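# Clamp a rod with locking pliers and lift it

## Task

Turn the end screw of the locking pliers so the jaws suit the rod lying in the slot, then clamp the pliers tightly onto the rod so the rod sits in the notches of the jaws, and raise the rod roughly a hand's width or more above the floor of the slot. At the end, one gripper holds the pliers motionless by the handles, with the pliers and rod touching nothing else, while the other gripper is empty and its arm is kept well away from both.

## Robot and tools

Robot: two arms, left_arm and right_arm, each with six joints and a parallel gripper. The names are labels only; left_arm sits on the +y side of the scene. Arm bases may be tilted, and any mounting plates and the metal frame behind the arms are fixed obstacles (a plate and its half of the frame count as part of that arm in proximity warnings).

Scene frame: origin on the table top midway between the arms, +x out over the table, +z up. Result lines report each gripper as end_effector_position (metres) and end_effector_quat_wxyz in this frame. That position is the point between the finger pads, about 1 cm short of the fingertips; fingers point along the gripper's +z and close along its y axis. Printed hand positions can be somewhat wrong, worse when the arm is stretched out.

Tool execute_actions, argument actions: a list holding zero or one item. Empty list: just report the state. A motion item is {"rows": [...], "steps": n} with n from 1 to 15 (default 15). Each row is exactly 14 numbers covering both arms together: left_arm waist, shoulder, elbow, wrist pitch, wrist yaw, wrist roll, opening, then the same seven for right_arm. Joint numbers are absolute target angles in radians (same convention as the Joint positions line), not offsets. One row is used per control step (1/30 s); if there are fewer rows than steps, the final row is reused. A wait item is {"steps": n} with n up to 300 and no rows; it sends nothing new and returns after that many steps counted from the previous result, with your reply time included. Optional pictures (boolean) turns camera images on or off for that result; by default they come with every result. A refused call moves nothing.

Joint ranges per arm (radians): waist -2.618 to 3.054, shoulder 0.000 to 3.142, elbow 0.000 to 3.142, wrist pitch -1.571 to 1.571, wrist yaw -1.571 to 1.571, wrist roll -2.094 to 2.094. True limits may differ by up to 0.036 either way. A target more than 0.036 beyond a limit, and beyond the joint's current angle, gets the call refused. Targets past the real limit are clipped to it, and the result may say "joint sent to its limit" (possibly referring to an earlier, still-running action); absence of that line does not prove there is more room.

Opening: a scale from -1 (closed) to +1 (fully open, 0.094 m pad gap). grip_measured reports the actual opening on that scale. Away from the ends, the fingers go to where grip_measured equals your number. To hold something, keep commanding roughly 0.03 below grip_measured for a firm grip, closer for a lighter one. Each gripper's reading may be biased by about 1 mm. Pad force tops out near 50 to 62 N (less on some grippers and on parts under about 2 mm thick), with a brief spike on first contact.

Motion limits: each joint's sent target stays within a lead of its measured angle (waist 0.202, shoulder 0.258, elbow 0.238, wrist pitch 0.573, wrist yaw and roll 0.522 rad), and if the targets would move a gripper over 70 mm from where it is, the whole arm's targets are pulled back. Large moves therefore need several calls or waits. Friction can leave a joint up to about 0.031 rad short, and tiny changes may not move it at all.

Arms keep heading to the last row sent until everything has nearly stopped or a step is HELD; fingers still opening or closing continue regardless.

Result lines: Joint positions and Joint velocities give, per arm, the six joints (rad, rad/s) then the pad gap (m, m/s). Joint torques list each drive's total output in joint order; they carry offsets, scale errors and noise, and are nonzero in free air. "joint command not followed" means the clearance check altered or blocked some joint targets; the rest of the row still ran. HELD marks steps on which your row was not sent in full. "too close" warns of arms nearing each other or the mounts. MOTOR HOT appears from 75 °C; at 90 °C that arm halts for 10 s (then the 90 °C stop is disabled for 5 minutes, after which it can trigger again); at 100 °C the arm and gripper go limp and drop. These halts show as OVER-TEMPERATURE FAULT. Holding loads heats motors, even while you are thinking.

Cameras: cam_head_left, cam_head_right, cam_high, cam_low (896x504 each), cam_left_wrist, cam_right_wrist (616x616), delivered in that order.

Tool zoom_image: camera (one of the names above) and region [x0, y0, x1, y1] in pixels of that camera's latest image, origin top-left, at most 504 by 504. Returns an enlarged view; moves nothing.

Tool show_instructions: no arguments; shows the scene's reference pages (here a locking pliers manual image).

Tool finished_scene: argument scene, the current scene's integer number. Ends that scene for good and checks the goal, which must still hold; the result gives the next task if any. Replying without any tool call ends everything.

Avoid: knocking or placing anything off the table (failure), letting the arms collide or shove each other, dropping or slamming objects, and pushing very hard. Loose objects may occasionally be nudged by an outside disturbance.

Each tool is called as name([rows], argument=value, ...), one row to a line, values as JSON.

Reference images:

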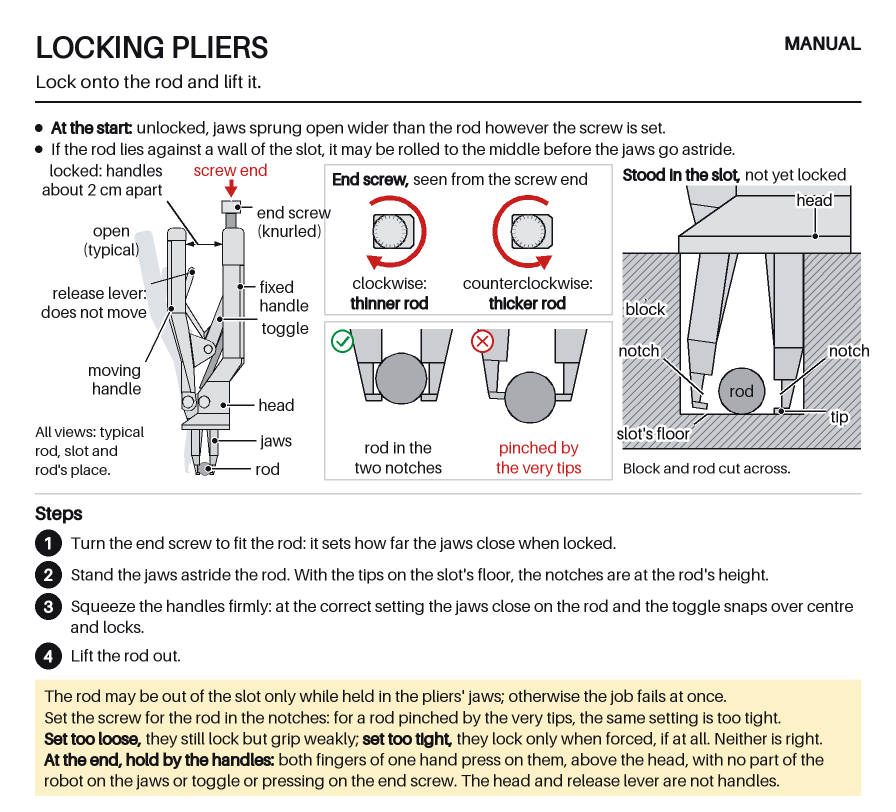

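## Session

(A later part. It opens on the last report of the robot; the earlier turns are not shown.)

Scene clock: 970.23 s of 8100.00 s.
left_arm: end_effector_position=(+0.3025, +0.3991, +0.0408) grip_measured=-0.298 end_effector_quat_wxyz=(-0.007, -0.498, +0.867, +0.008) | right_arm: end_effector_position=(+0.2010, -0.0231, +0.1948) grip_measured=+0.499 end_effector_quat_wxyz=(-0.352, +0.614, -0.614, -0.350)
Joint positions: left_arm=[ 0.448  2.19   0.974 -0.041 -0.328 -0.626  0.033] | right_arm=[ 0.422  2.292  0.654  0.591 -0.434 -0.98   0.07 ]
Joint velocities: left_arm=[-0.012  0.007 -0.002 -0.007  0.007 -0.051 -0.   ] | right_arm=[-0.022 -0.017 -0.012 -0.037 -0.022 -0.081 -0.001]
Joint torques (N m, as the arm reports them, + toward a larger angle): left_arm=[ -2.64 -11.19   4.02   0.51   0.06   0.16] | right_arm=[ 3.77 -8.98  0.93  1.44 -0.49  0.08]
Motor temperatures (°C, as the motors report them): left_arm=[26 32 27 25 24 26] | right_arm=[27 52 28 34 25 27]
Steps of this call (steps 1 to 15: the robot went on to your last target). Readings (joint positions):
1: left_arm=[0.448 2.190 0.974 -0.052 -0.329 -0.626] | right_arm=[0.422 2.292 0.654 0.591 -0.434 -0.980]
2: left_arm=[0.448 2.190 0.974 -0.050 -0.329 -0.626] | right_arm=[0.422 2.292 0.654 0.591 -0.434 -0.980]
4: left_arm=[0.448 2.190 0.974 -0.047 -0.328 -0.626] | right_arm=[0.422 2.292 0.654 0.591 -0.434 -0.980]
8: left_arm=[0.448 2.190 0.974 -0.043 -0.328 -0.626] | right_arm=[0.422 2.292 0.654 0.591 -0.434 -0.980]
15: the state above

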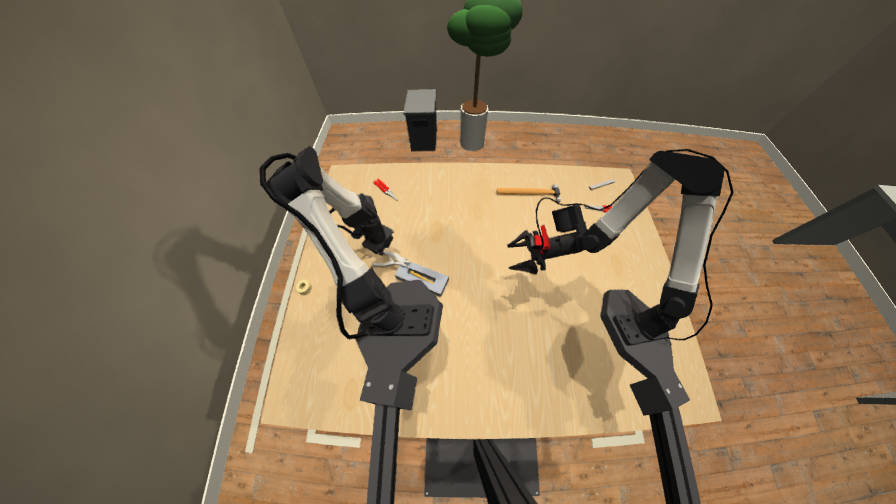

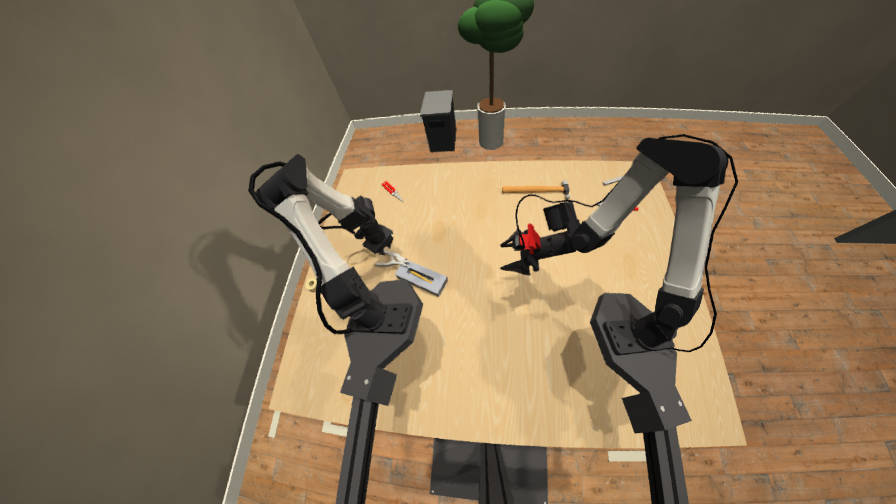

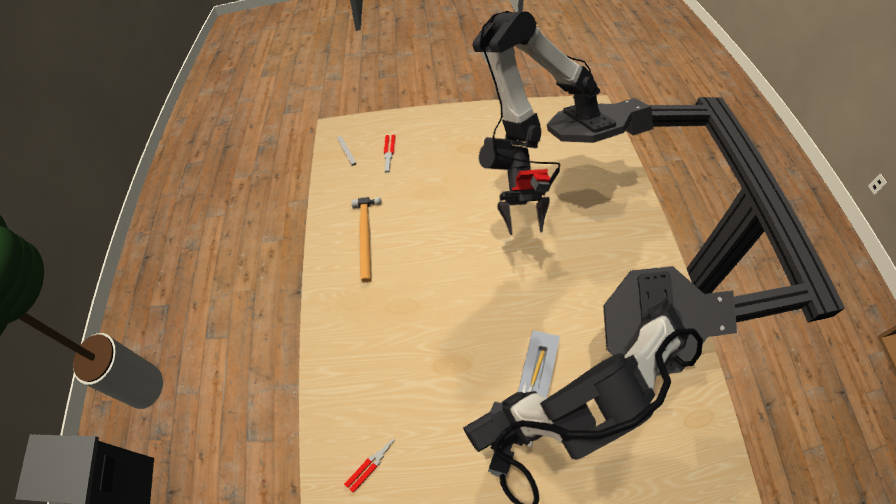

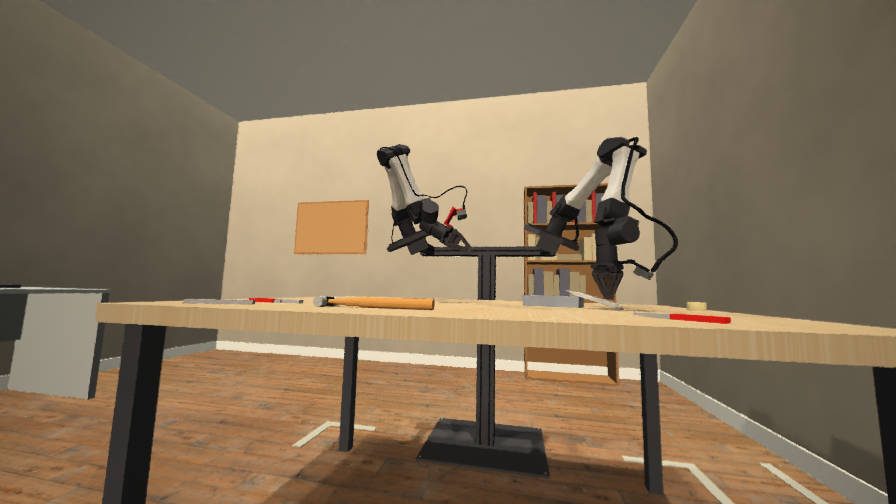

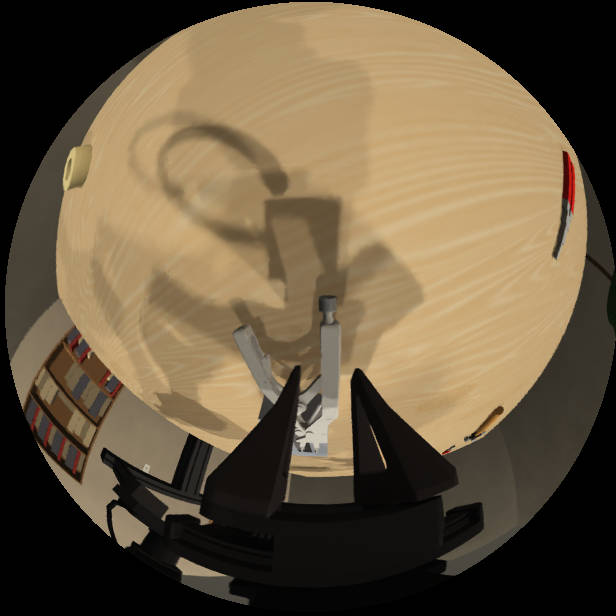

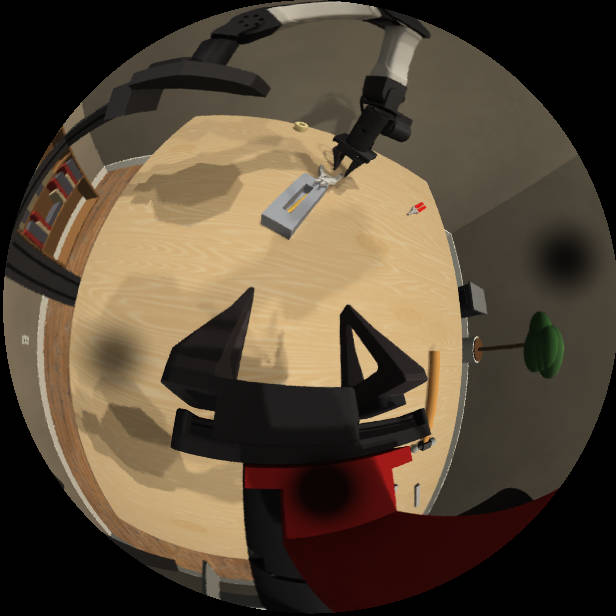

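execute_actions([
  {"rows":[[0.462,2.21,0.998,-0.02,-0.317,-0.62,-0.35,0.425,2.283,0.63,0.6,-0.44,-0.98,0.5],[0.466,2.22,1.002,-0.01,-0.316,-0.62,-0.4,0.425,2.283,0.63,0.6,-0.44,-0.98,0.5],[0.47,2.23,1.006,0.0,-0.315,-0.62,-0.4,0.425,2.283,0.63,0.6,-0.44,-0.98,0.5],[0.474,2.24,1.01,0.01,-0.314,-0.62,-0.4,0.425,2.283,0.63,0.6,-0.44,-0.98,0.5],[0.478,2.25,1.014,0.02,-0.313,-0.62,-0.4,0.425,2.283,0.63,0.6,-0.44,-0.98,0.5],[0.482,2.26,1.018,0.03,-0.312,-0.62,-0.4,0.425,2.283,0.63,0.6,-0.44,-0.98,0.5],[0.486,2.27,1.022,0.04,-0.311,-0.62,-0.4,0.425,2.283,0.63,0.6,-0.44,-0.98,0.5],[0.49,2.28,1.026,0.042,-0.31,-0.62,-0.4,0.425,2.283,0.63,0.6,-0.44,-0.98,0.5],[0.492,2.288,1.028,0.042,-0.31,-0.62,-0.4,0.425,2.283,0.63,0.6,-0.44,-0.98,0.5],[0.492,2.295,1.028,0.042,-0.31,-0.62,-0.4,0.425,2.283,0.63,0.6,-0.44,-0.98,0.5]],"steps":15},
], pictures=false)

execute_actions([
  {"steps":15},
])

Scene clock: 978.17 s of 8100.00 s.
left_arm: end_effector_position=(+0.3007, +0.4030, +0.0150) grip_measured=-0.398 end_effector_quat_wxyz=(-0.008, -0.512, +0.859, +0.010) | right_arm: end_effector_position=(+0.2010, -0.0231, +0.1948) grip_measured=+0.499 end_effector_quat_wxyz=(-0.352, +0.614, -0.614, -0.350)
Joint positions: left_arm=[ 0.482  2.282  1.011  0.022 -0.321 -0.626  0.028] | right_arm=[ 0.422  2.292  0.654  0.591 -0.434 -0.98   0.07 ]
Joint velocities: left_arm=[-0.012  0.007 -0.002 -0.007  0.022 -0.007  0.   ] | right_arm=[-0.022 -0.012 -0.002 -0.022  0.007 -0.081 -0.001]
Joint torques (N m, as the arm reports them, + toward a larger angle): left_arm=[ -2.6  -11.07   3.35   0.56   0.03   0.16] | right_arm=[ 3.76 -8.96  0.68  1.49 -0.51  0.07]
Motor temperatures (°C, as the motors report them): left_arm=[26 33 27 25 24 26] | right_arm=[27 52 28 34 25 27]
Steps of this call (steps 1 to 15: the robot went on to your last target; steps 16 to 223: nothing new was sent; steps 224 to 238: all 15 steps of this action). Readings (joint positions):
224: left_arm=[0.448 2.190 0.974 -0.040 -0.328 -0.626] | right_arm=[0.422 2.292 0.654 0.591 -0.434 -0.980]
225: left_arm=[0.448 2.192 0.976 -0.039 -0.328 -0.626] | right_arm=[0.422 2.292 0.654 0.591 -0.434 -0.980]
227: left_arm=[0.450 2.203 0.985 -0.028 -0.326 -0.626] | right_arm=[0.422 2.292 0.654 0.591 -0.434 -0.980]
231: left_arm=[0.467 2.242 1.005 0.005 -0.323 -0.626] | right_arm=[0.422 2.292 0.654 0.591 -0.434 -0.980]
238: the state above

Scene clock: 978.67 s of 8100.00 s.
left_arm: end_effector_position=(+0.3025, +0.4038, +0.0149) grip_measured=-0.398 end_effector_quat_wxyz=(-0.004, -0.513, +0.858, +0.009) | right_arm: end_effector_position=(+0.2010, -0.0231, +0.1948) grip_measured=+0.499 end_effector_quat_wxyz=(-0.352, +0.614, -0.614, -0.350)
Joint positions: left_arm=[ 0.482  2.282  1.011  0.03  -0.32  -0.626  0.028] | right_arm=[ 0.422  2.292  0.654  0.591 -0.434 -0.98   0.07 ]
Joint velocities: left_arm=[-0.002 -0.002  0.002  0.022 -0.095 -0.051  0.001] | right_arm=[-0.002 -0.007 -0.007  0.022 -0.037  0.051  0.001]
Joint torques (N m, as the arm reports them, + toward a larger angle): left_arm=[ -2.66 -11.11   3.4    0.5    0.05   0.16] | right_arm=[ 3.86 -8.96  0.71  1.48 -0.53  0.07]
Motor temperatures (°C, as the motors report them): left_arm=[26 33 27 25 24 26] | right_arm=[27 52 28 34 25 27]
Steps of this call (steps 1 to 15: the robot went on to your last target). Readings (joint positions):
1: left_arm=[0.482 2.282 1.011 0.024 -0.321 -0.626] | right_arm=[0.422 2.292 0.654 0.591 -0.434 -0.980]
2: left_arm=[0.482 2.282 1.011 0.025 -0.321 -0.626] | right_arm=[0.422 2.292 0.654 0.591 -0.434 -0.980]
4: left_arm=[0.482 2.282 1.011 0.028 -0.320 -0.626] | right_arm=[0.422 2.292 0.654 0.591 -0.434 -0.980]
8: left_arm=[0.482 2.282 1.011 0.030 -0.320 -0.626] | right_arm=[0.422 2.292 0.654 0.591 -0.434 -0.980]
15: the state above
All arms were judged still, so your last target was given up. Only a new action makes them travel on or press farther. Fingers that are still opening or closing keep moving.

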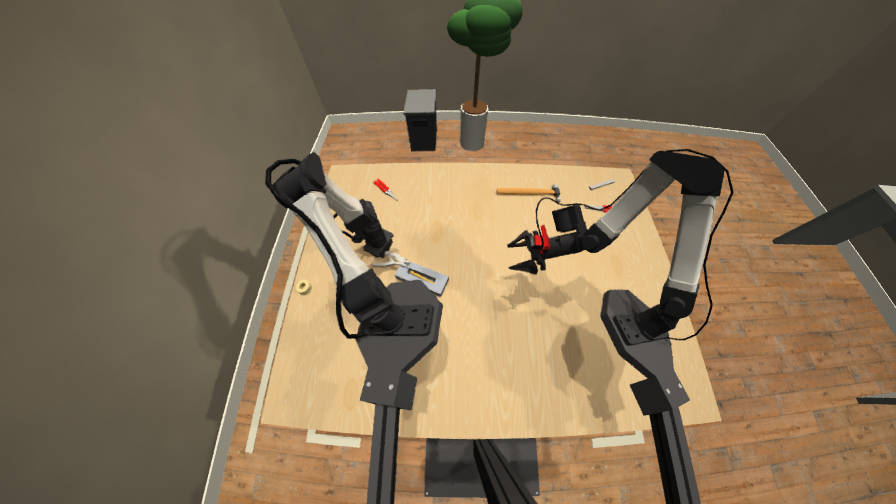

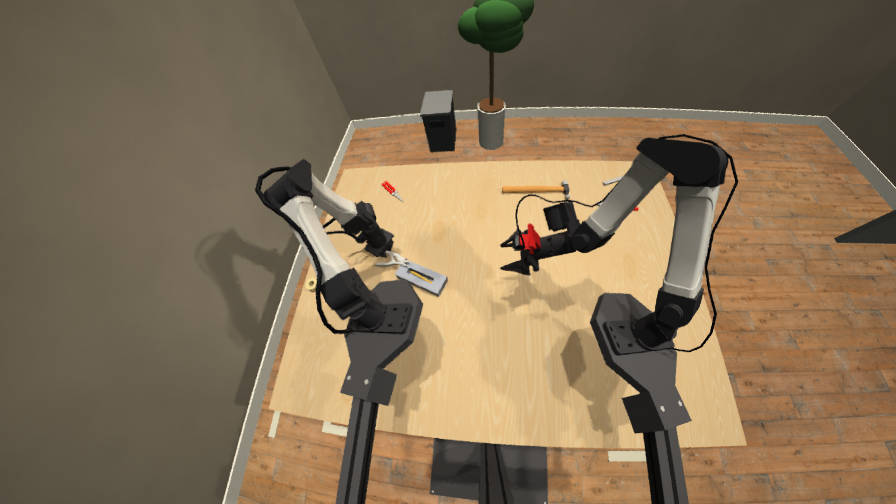

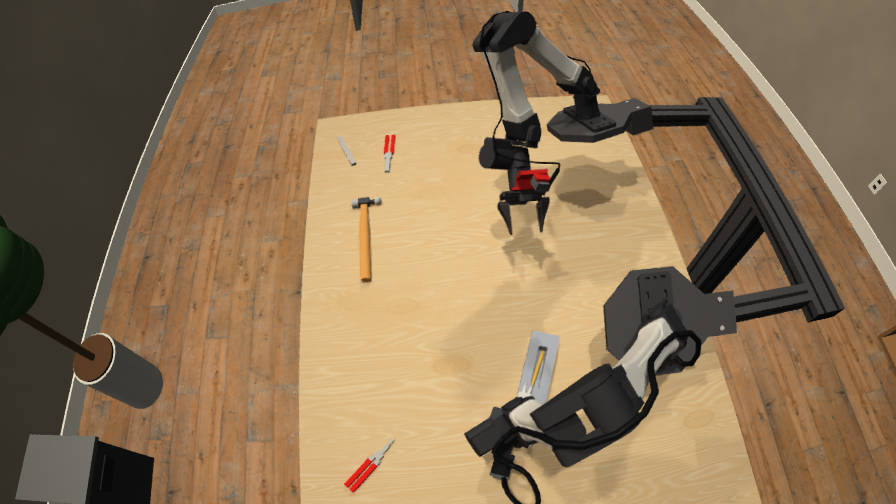

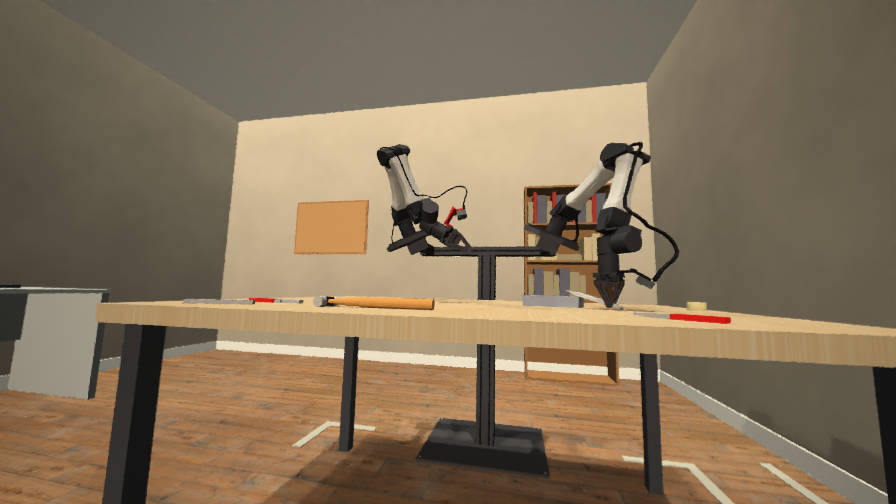

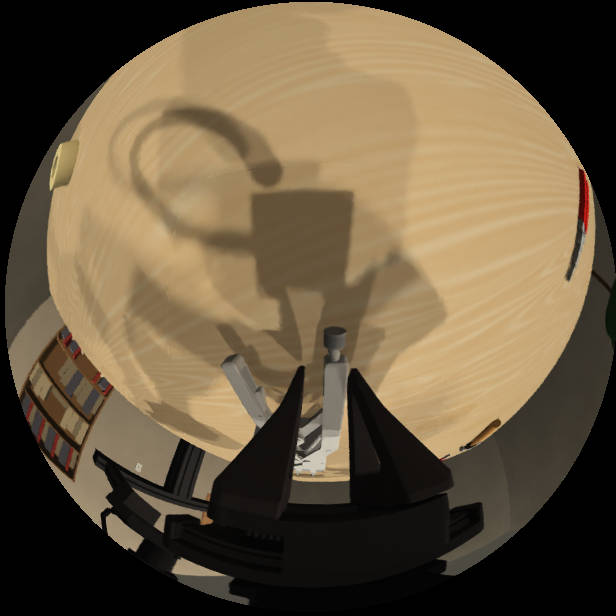

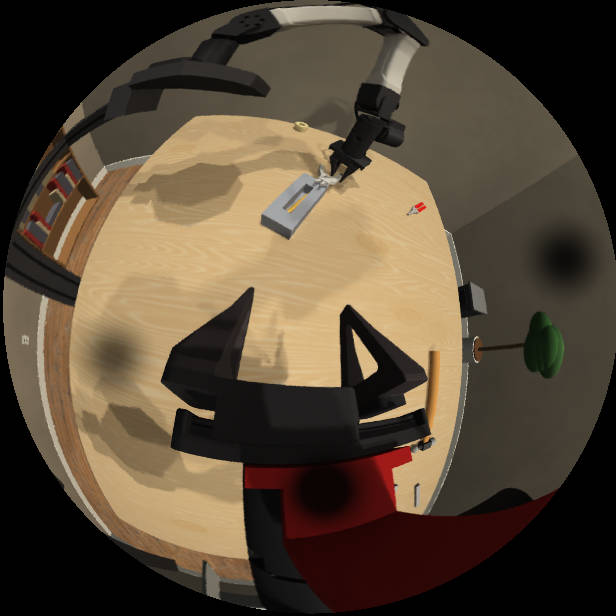

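Close lightly.

execute_actions([
  {"rows":[[0.492,2.295,1.028,0.05,-0.31,-0.6,-0.45,0.425,2.283,0.63,0.6,-0.44,-0.98,0.5],[0.492,2.295,1.028,0.05,-0.31,-0.6,-0.5,0.425,2.283,0.63,0.6,-0.44,-0.98,0.5],[0.492,2.295,1.028,0.05,-0.31,-0.6,-0.54,0.425,2.283,0.63,0.6,-0.44,-0.98,0.5],[0.492,2.295,1.028,0.05,-0.31,-0.6,-0.58,0.425,2.283,0.63,0.6,-0.44,-0.98,0.5],[0.492,2.295,1.028,0.05,-0.31,-0.6,-0.61,0.425,2.283,0.63,0.6,-0.44,-0.98,0.5],[0.492,2.295,1.028,0.05,-0.31,-0.6,-0.64,0.425,2.283,0.63,0.6,-0.44,-0.98,0.5],[0.492,2.295,1.028,0.05,-0.31,-0.6,-0.67,0.425,2.283,0.63,0.6,-0.44,-0.98,0.5],[0.492,2.295,1.028,0.05,-0.31,-0.6,-0.69,0.425,2.283,0.63,0.6,-0.44,-0.98,0.5],[0.492,2.295,1.028,0.05,-0.31,-0.6,-0.71,0.425,2.283,0.63,0.6,-0.44,-0.98,0.5],[0.492,2.295,1.028,0.05,-0.31,-0.6,-0.72,0.425,2.283,0.63,0.6,-0.44,-0.98,0.5],[0.492,2.295,1.028,0.05,-0.31,-0.6,-0.73,0.425,2.283,0.63,0.6,-0.44,-0.98,0.5]],"steps":15},
], pictures=false)

Scene clock: 988.80 s of 8100.00 s.
left_arm: end_effector_position=(+0.3054, +0.4049, +0.0148) grip_measured=-0.717 end_effector_quat_wxyz=(+0.002, -0.507, +0.862, +0.007) | right_arm: end_effector_position=(+0.2010, -0.0231, +0.1948) grip_measured=+0.499 end_effector_quat_wxyz=(-0.352, +0.614, -0.614, -0.350)
Joint positions: left_arm=[ 0.482  2.282  1.011  0.044 -0.317 -0.607  0.013] | right_arm=[ 0.422  2.292  0.654  0.591 -0.434 -0.98   0.07 ]
Joint velocities: left_arm=[-0.017 -0.012  0.002  0.007 -0.051 -0.037 -0.   ] | right_arm=[-0.002 -0.012  0.012 -0.066  0.037  0.022 -0.   ]
Joint torques (N m, as the arm reports them, + toward a larger angle): left_arm=[ -2.65 -11.14   3.41   0.49   0.03   0.14] | right_arm=[ 3.76 -8.79  0.85  1.49 -0.52  0.09]
Motor temperatures (°C, as the motors report them): left_arm=[26 33 27 25 24 26] | right_arm=[27 52 28 34 25 27]
Steps of this call (steps 1 to 289: nothing new was sent; steps 290 to 304: all 15 steps of this action). Readings (joint positions):
290: left_arm=[0.482 2.282 1.011 0.032 -0.320 -0.623] | right_arm=[0.422 2.292 0.654 0.591 -0.434 -0.980]
291: left_arm=[0.482 2.282 1.011 0.033 -0.320 -0.620] | right_arm=[0.422 2.292 0.654 0.591 -0.434 -0.980]
293: left_arm=[0.482 2.282 1.011 0.036 -0.319 -0.615] | right_arm=[0.422 2.292 0.654 0.591 -0.434 -0.980]
297: left_arm=[0.482 2.282 1.011 0.041 -0.318 -0.610] | right_arm=[0.422 2.292 0.654 0.591 -0.434 -0.980]
304: the state above

execute_actions([
  {"rows":[[0.48,2.27,1.005,0.035,-0.32,-0.61,-0.721,0.425,2.283,0.63,0.6,-0.44,-0.98,0.5],[0.476,2.262,1.0,0.028,-0.32,-0.61,-0.721,0.425,2.283,0.63,0.6,-0.44,-0.98,0.5],[0.473,2.254,0.996,0.02,-0.322,-0.61,-0.721,0.425,2.283,0.63,0.6,-0.44,-0.98,0.5],[0.47,2.246,0.993,0.012,-0.322,-0.62,-0.721,0.425,2.283,0.63,0.6,-0.44,-0.98,0.5],[0.467,2.238,0.99,0.005,-0.324,-0.62,-0.721,0.425,2.283,0.63,0.6,-0.44,-0.98,0.5],[0.464,2.23,0.987,-0.002,-0.324,-0.62,-0.721,0.425,2.283,0.63,0.6,-0.44,-0.98,0.5],[0.462,2.222,0.984,-0.009,-0.326,-0.63,-0.721,0.425,2.283,0.63,0.6,-0.44,-0.98,0.5],[0.46,2.214,0.981,-0.016,-0.326,-0.63,-0.721,0.425,2.283,0.63,0.6,-0.44,-0.98,0.5],[0.458,2.206,0.978,-0.023,-0.328,-0.63,-0.721,0.425,2.283,0.63,0.6,-0.44,-0.98,0.5],[0.456,2.198,0.975,-0.03,-0.328,-0.64,-0.721,0.425,2.283,0.63,0.6,-0.44,-0.98,0.5],[0.454,2.19,0.972,-0.037,-0.33,-0.64,-0.721,0.425,2.283,0.63,0.6,-0.44,-0.98,0.5],[0.452,2.182,0.969,-0.044,-0.33,-0.64,-0.721,0.425,2.283,0.63,0.6,-0.44,-0.98,0.5],[0.45,2.174,0.966,-0.051,-0.332,-0.65,-0.721,0.425,2.283,0.63,0.6,-0.44,-0.98,0.5],[0.448,2.166,0.964,-0.058,-0.332,-0.65,-0.721,0.425,2.283,0.63,0.6,-0.44,-0.98,0.5],[0.446,2.158,0.962,-0.065,-0.334,-0.65,-0.721,0.425,2.283,0.63,0.6,-0.44,-0.98,0.5]],"steps":15},
], pictures=false)

execute_actions([
  {"rows":[[0.443,2.148,0.96,-0.073,-0.335,-0.66,-0.721,0.425,2.283,0.63,0.6,-0.44,-0.98,0.5],[0.44,2.138,0.957,-0.081,-0.336,-0.66,-0.721,0.425,2.283,0.63,0.6,-0.44,-0.98,0.5],[0.437,2.128,0.954,-0.089,-0.337,-0.66,-0.721,0.425,2.283,0.63,0.6,-0.44,-0.98,0.5],[0.434,2.118,0.952,-0.097,-0.338,-0.67,-0.721,0.425,2.283,0.63,0.6,-0.44,-0.98,0.5],[0.431,2.108,0.949,-0.105,-0.339,-0.67,-0.721,0.425,2.283,0.63,0.6,-0.44,-0.98,0.5],[0.428,2.098,0.946,-0.113,-0.34,-0.67,-0.721,0.425,2.283,0.63,0.6,-0.44,-0.98,0.5],[0.425,2.088,0.944,-0.121,-0.341,-0.68,-0.721,0.425,2.283,0.63,0.6,-0.44,-0.98,0.5],[0.422,2.078,0.941,-0.129,-0.342,-0.68,-0.721,0.425,2.283,0.63,0.6,-0.44,-0.98,0.5],[0.419,2.068,0.938,-0.137,-0.343,-0.68,-0.721,0.425,2.283,0.63,0.6,-0.44,-0.98,0.5],[0.416,2.058,0.936,-0.145,-0.344,-0.69,-0.721,0.425,2.283,0.63,0.6,-0.44,-0.98,0.5],[0.412,2.048,0.933,-0.153,-0.345,-0.69,-0.721,0.425,2.283,0.63,0.6,-0.44,-0.98,0.5],[0.408,2.04,0.93,-0.162,-0.346,-0.69,-0.721,0.425,2.283,0.63,0.6,-0.44,-0.98,0.5],[0.404,2.032,0.93,-0.17,-0.347,-0.7,-0.721,0.425,2.283,0.63,0.6,-0.44,-0.98,0.5]],"steps":15},
])

Scene clock: 1008.60 s of 8100.00 s.
left_arm: end_effector_position=(+0.3124, +0.4095, +0.0415) grip_measured=-0.715 end_effector_quat_wxyz=(+0.012, -0.512, +0.859, +0.006) | right_arm: end_effector_position=(+0.2010, -0.0231, +0.1948) grip_measured=+0.499 end_effector_quat_wxyz=(-0.352, +0.614, -0.614, -0.350)
Joint positions: left_arm=[ 0.462  2.185  0.986 -0.013 -0.325 -0.634  0.013] | right_arm=[ 0.422  2.292  0.654  0.591 -0.434 -0.98   0.07 ]
Joint velocities: left_arm=[-0.071 -0.203 -0.076 -0.198 -0.081 -0.095  0.001] | right_arm=[ 0.007  0.002  0.007 -0.037 -0.037  0.037  0.   ]
Joint torques (N m, as the arm reports them, + toward a larger angle): left_arm=[ -4.26 -13.72   0.72   0.19  -0.08   0.06] | right_arm=[ 4.02 -8.96  0.85  1.51 -0.5   0.11]
Motor temperatures (°C, as the motors report them): left_arm=[26 34 27 25 24 26] | right_arm=[27 52 28 34 25 27]
Steps of this call (steps 1 to 15: the robot went on to your last target; steps 16 to 579: nothing new was sent; steps 580 to 594: all 15 steps of this action). Readings (joint positions):
580: left_arm=[0.482 2.282 1.011 0.044 -0.317 -0.606] | right_arm=[0.422 2.292 0.654 0.591 -0.434 -0.980]
581: left_arm=[0.482 2.282 1.011 0.044 -0.317 -0.606] | right_arm=[0.422 2.292 0.654 0.591 -0.434 -0.980]
583: left_arm=[0.482 2.277 1.011 0.040 -0.317 -0.607] | right_arm=[0.422 2.292 0.654 0.591 -0.434 -0.980]
587: left_arm=[0.479 2.246 1.005 0.025 -0.319 -0.615] | right_arm=[0.422 2.292 0.654 0.591 -0.434 -0.980]
594: the state above

Scene clock: 1009.10 s of 8100.00 s.
left_arm: end_effector_position=(+0.3139, +0.4069, +0.0806) grip_measured=-0.715 end_effector_quat_wxyz=(+0.014, -0.515, +0.857, +0.006) | right_arm: end_effector_position=(+0.2010, -0.0231, +0.1948) grip_measured=+0.499 end_effector_quat_wxyz=(-0.352, +0.614, -0.614, -0.350)
Joint positions: left_arm=[ 0.418  2.047  0.95  -0.126 -0.34  -0.683  0.013] | right_arm=[ 0.422  2.292  0.654  0.591 -0.434 -0.98   0.07 ]
Joint velocities: left_arm=[-0.066 -0.129 -0.012 -0.125 -0.11  -0.022 -0.   ] | right_arm=[-0.012 -0.007 -0.002  0.022 -0.051 -0.022 -0.001]
Joint torques (N m, as the arm reports them, + toward a larger angle): left_arm=[ -4.1  -12.7    1.37   0.18  -0.1    0.06] | right_arm=[ 3.81 -9.03  0.75  1.48 -0.53  0.09]
Motor temperatures (°C, as the motors report them): left_arm=[26 34 27 25 24 26] | right_arm=[27 52 28 34 25 27]
Steps of this call (steps 1 to 15: all 15 steps of this action). Readings (joint positions):
1: left_arm=[0.460 2.178 0.983 -0.020 -0.325 -0.637] | right_arm=[0.422 2.292 0.654 0.591 -0.434 -0.980]
2: left_arm=[0.458 2.169 0.980 -0.027 -0.326 -0.641] | right_arm=[0.422 2.292 0.654 0.591 -0.434 -0.980]
4: left_arm=[0.453 2.152 0.974 -0.043 -0.329 -0.647] | right_arm=[0.422 2.292 0.654 0.591 -0.434 -0.980]
8: left_arm=[0.441 2.111 0.964 -0.075 -0.333 -0.660] | right_arm=[0.422 2.292 0.654 0.591 -0.434 -0.980]
15: the state above

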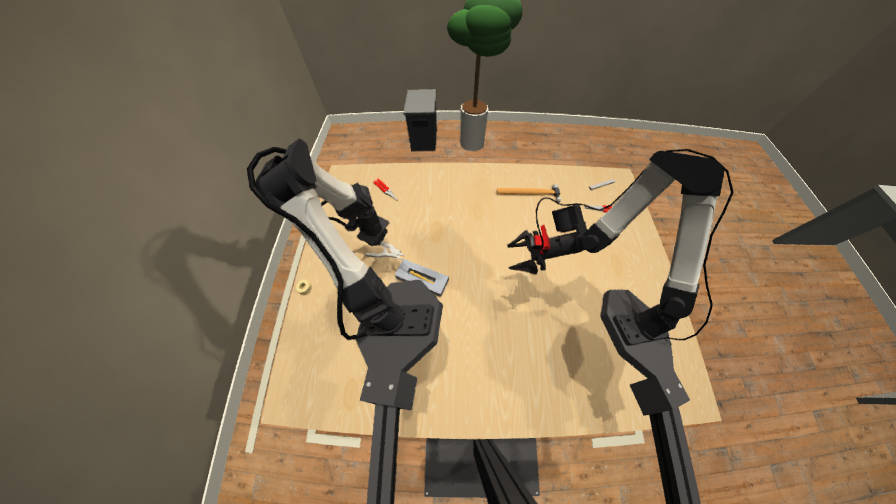

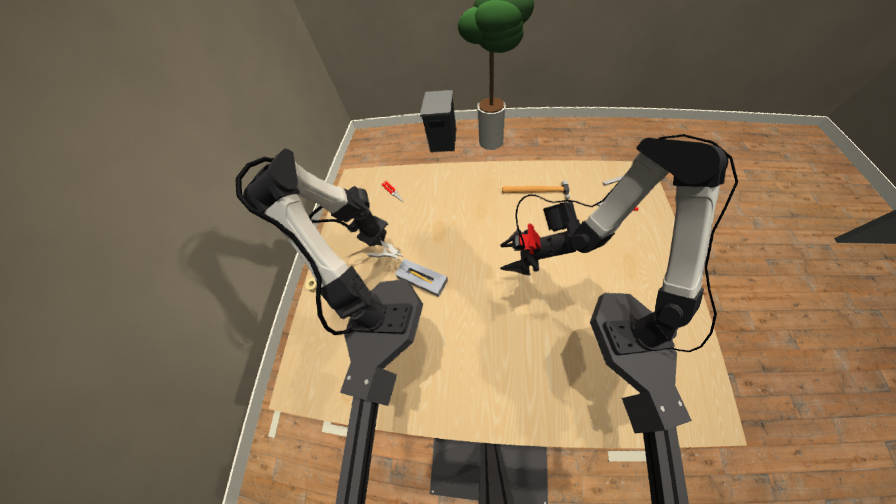

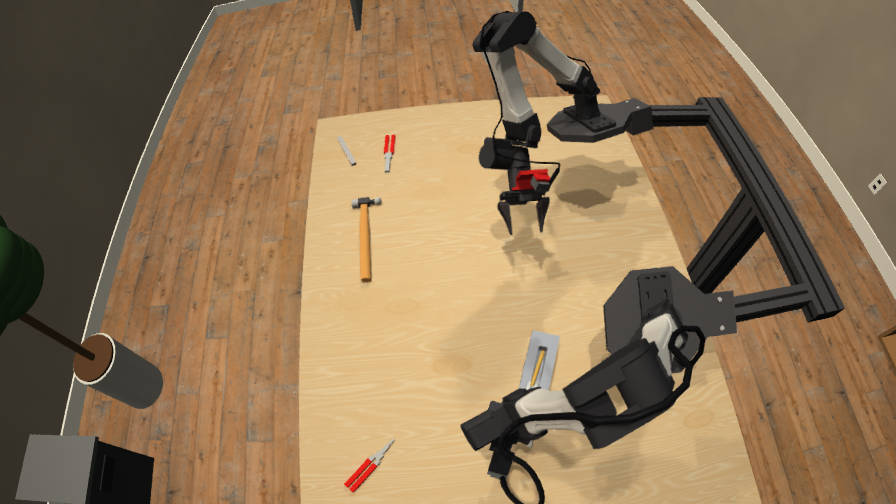

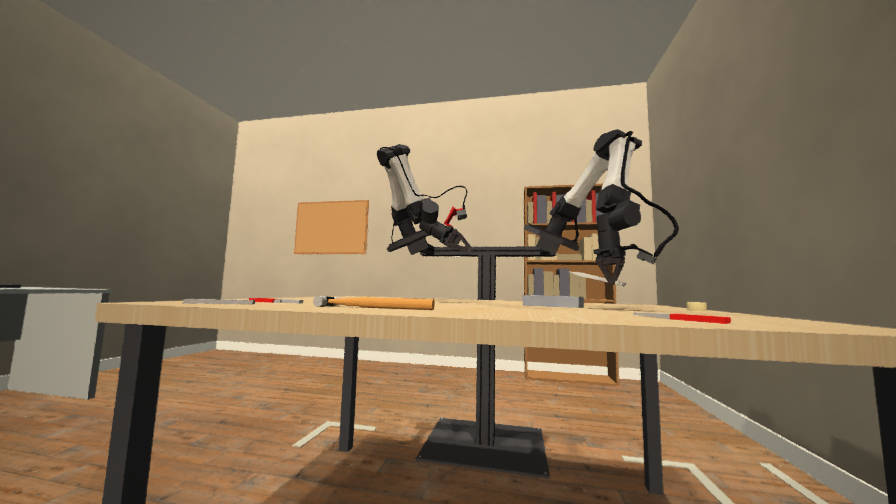

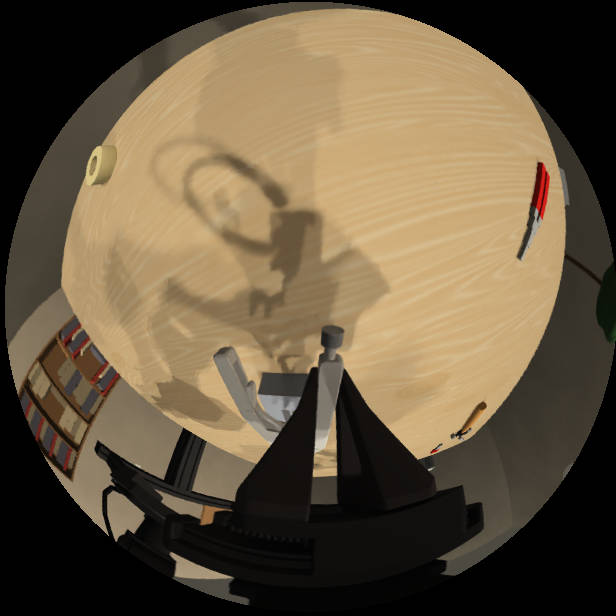

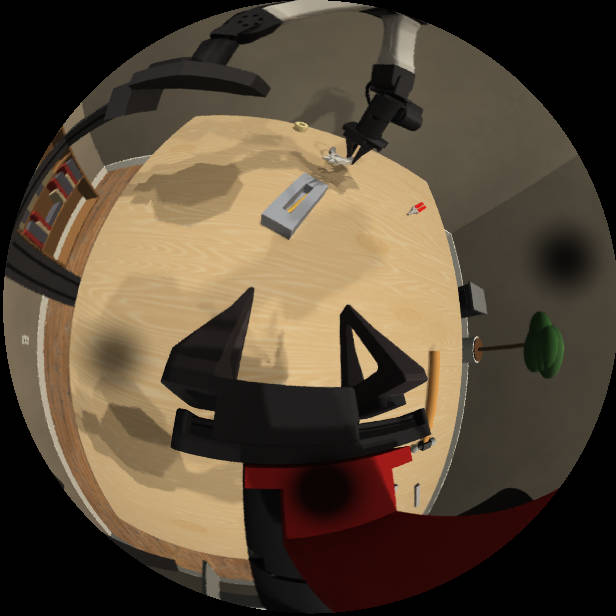

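execute_actions([
  {"rows":[[0.404,2.032,0.93,-0.17,-0.347,-0.7,-0.718,0.425,2.283,0.63,0.6,-0.44,-0.98,0.5]],"steps":15},
])

Scene clock: 1019.20 s of 8100.00 s.
left_arm: end_effector_position=(+0.3106, +0.4052, +0.0820) grip_measured=-0.713 end_effector_quat_wxyz=(+0.006, -0.516, +0.856, +0.008) | right_arm: end_effector_position=(+0.2010, -0.0231, +0.1948) grip_measured=+0.499 end_effector_quat_wxyz=(-0.352, +0.614, -0.614, -0.350)
Joint positions: left_arm=[ 0.415  2.043  0.95  -0.148 -0.342 -0.694  0.013] | right_arm=[ 0.422  2.292  0.654  0.591 -0.434 -0.98   0.07 ]
Joint velocities: left_arm=[ 0.007  0.007 -0.007  0.037 -0.022 -0.037 -0.002] | right_arm=[ 0.002  0.002  0.007  0.037 -0.022 -0.037  0.   ]
Joint torques (N m, as the arm reports them, + toward a larger angle): left_arm=[ -4.07 -12.98   1.43   0.17  -0.1    0.05] | right_arm=[ 3.77 -8.86  0.73  1.45 -0.5   0.1 ]
Motor temperatures (°C, as the motors report them): left_arm=[27 35 27 25 24 26] | right_arm=[27 52 28 34 25 27]
Steps of this call (steps 1 to 30: the robot went on to your last target; steps 31 to 288: nothing new was sent; steps 289 to 303: all 15 steps of this action). Readings (joint positions):
289: left_arm=[0.415 2.043 0.950 -0.148 -0.342 -0.694] | right_arm=[0.422 2.292 0.654 0.591 -0.434 -0.980]
290: left_arm=[0.415 2.043 0.950 -0.148 -0.342 -0.694] | right_arm=[0.422 2.292 0.654 0.591 -0.434 -0.980]
292: left_arm=[0.415 2.043 0.950 -0.148 -0.342 -0.694] | right_arm=[0.422 2.292 0.654 0.591 -0.434 -0.980]
296: left_arm=[0.415 2.043 0.950 -0.148 -0.342 -0.694] | right_arm=[0.422 2.292 0.654 0.591 -0.434 -0.980]
303: the state above

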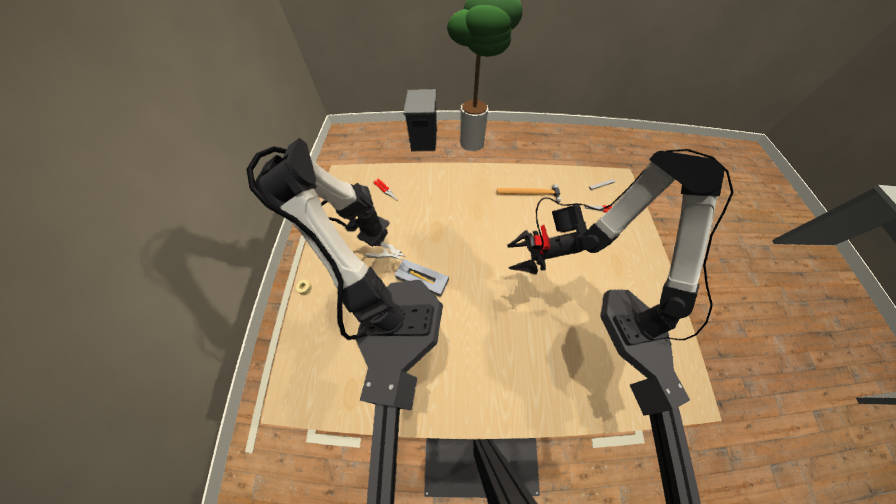

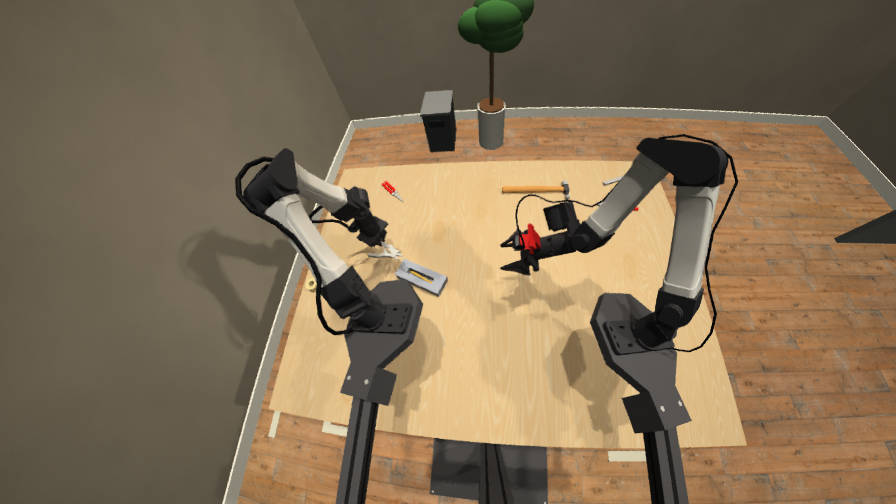

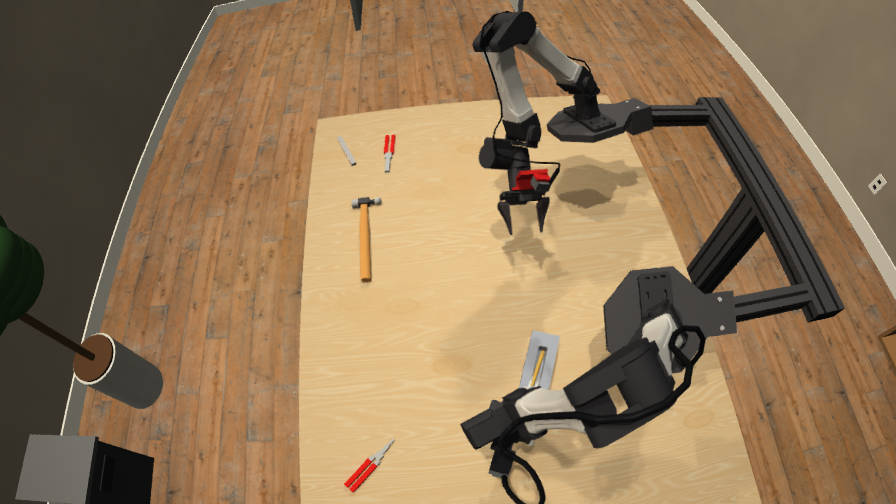

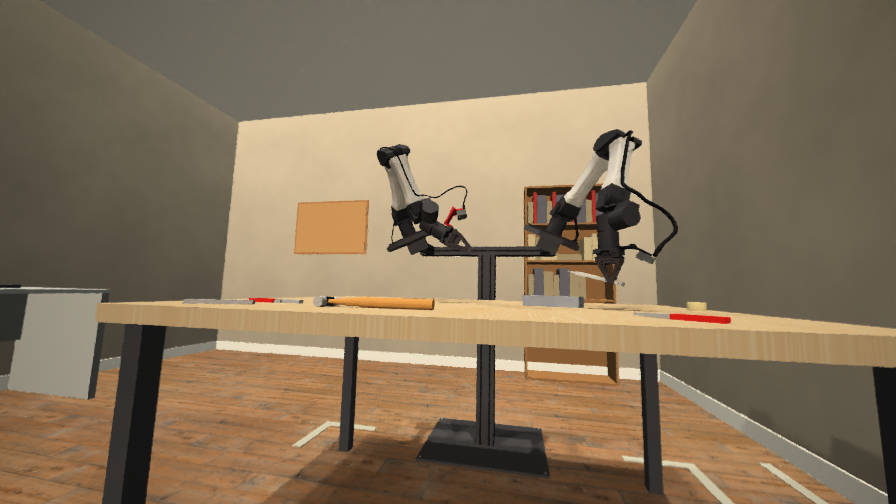

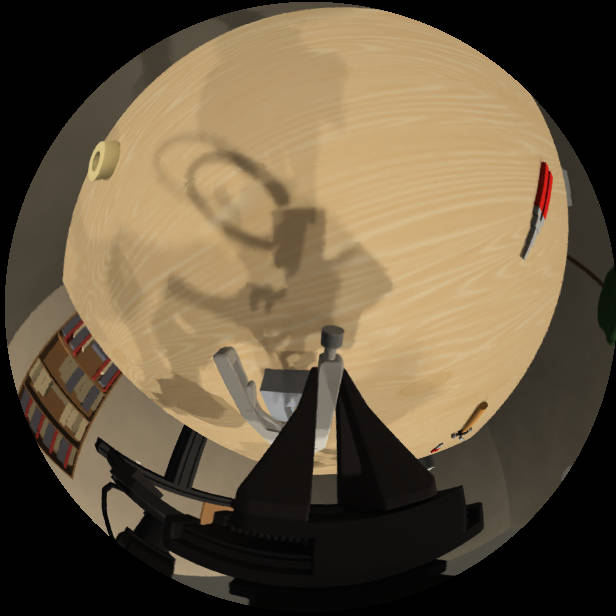

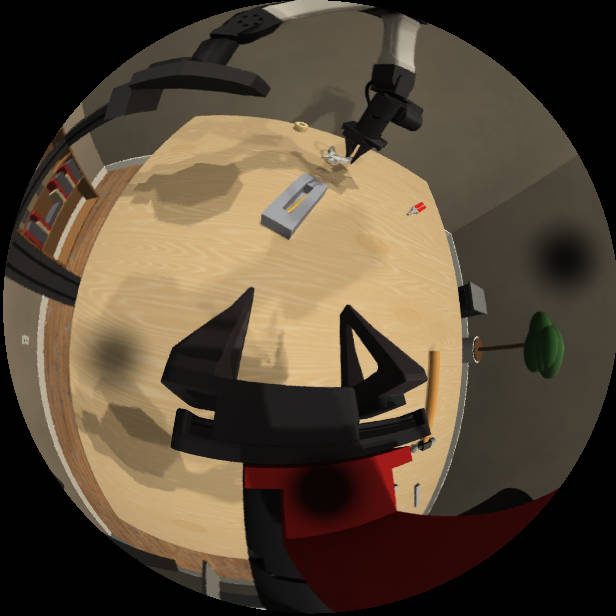

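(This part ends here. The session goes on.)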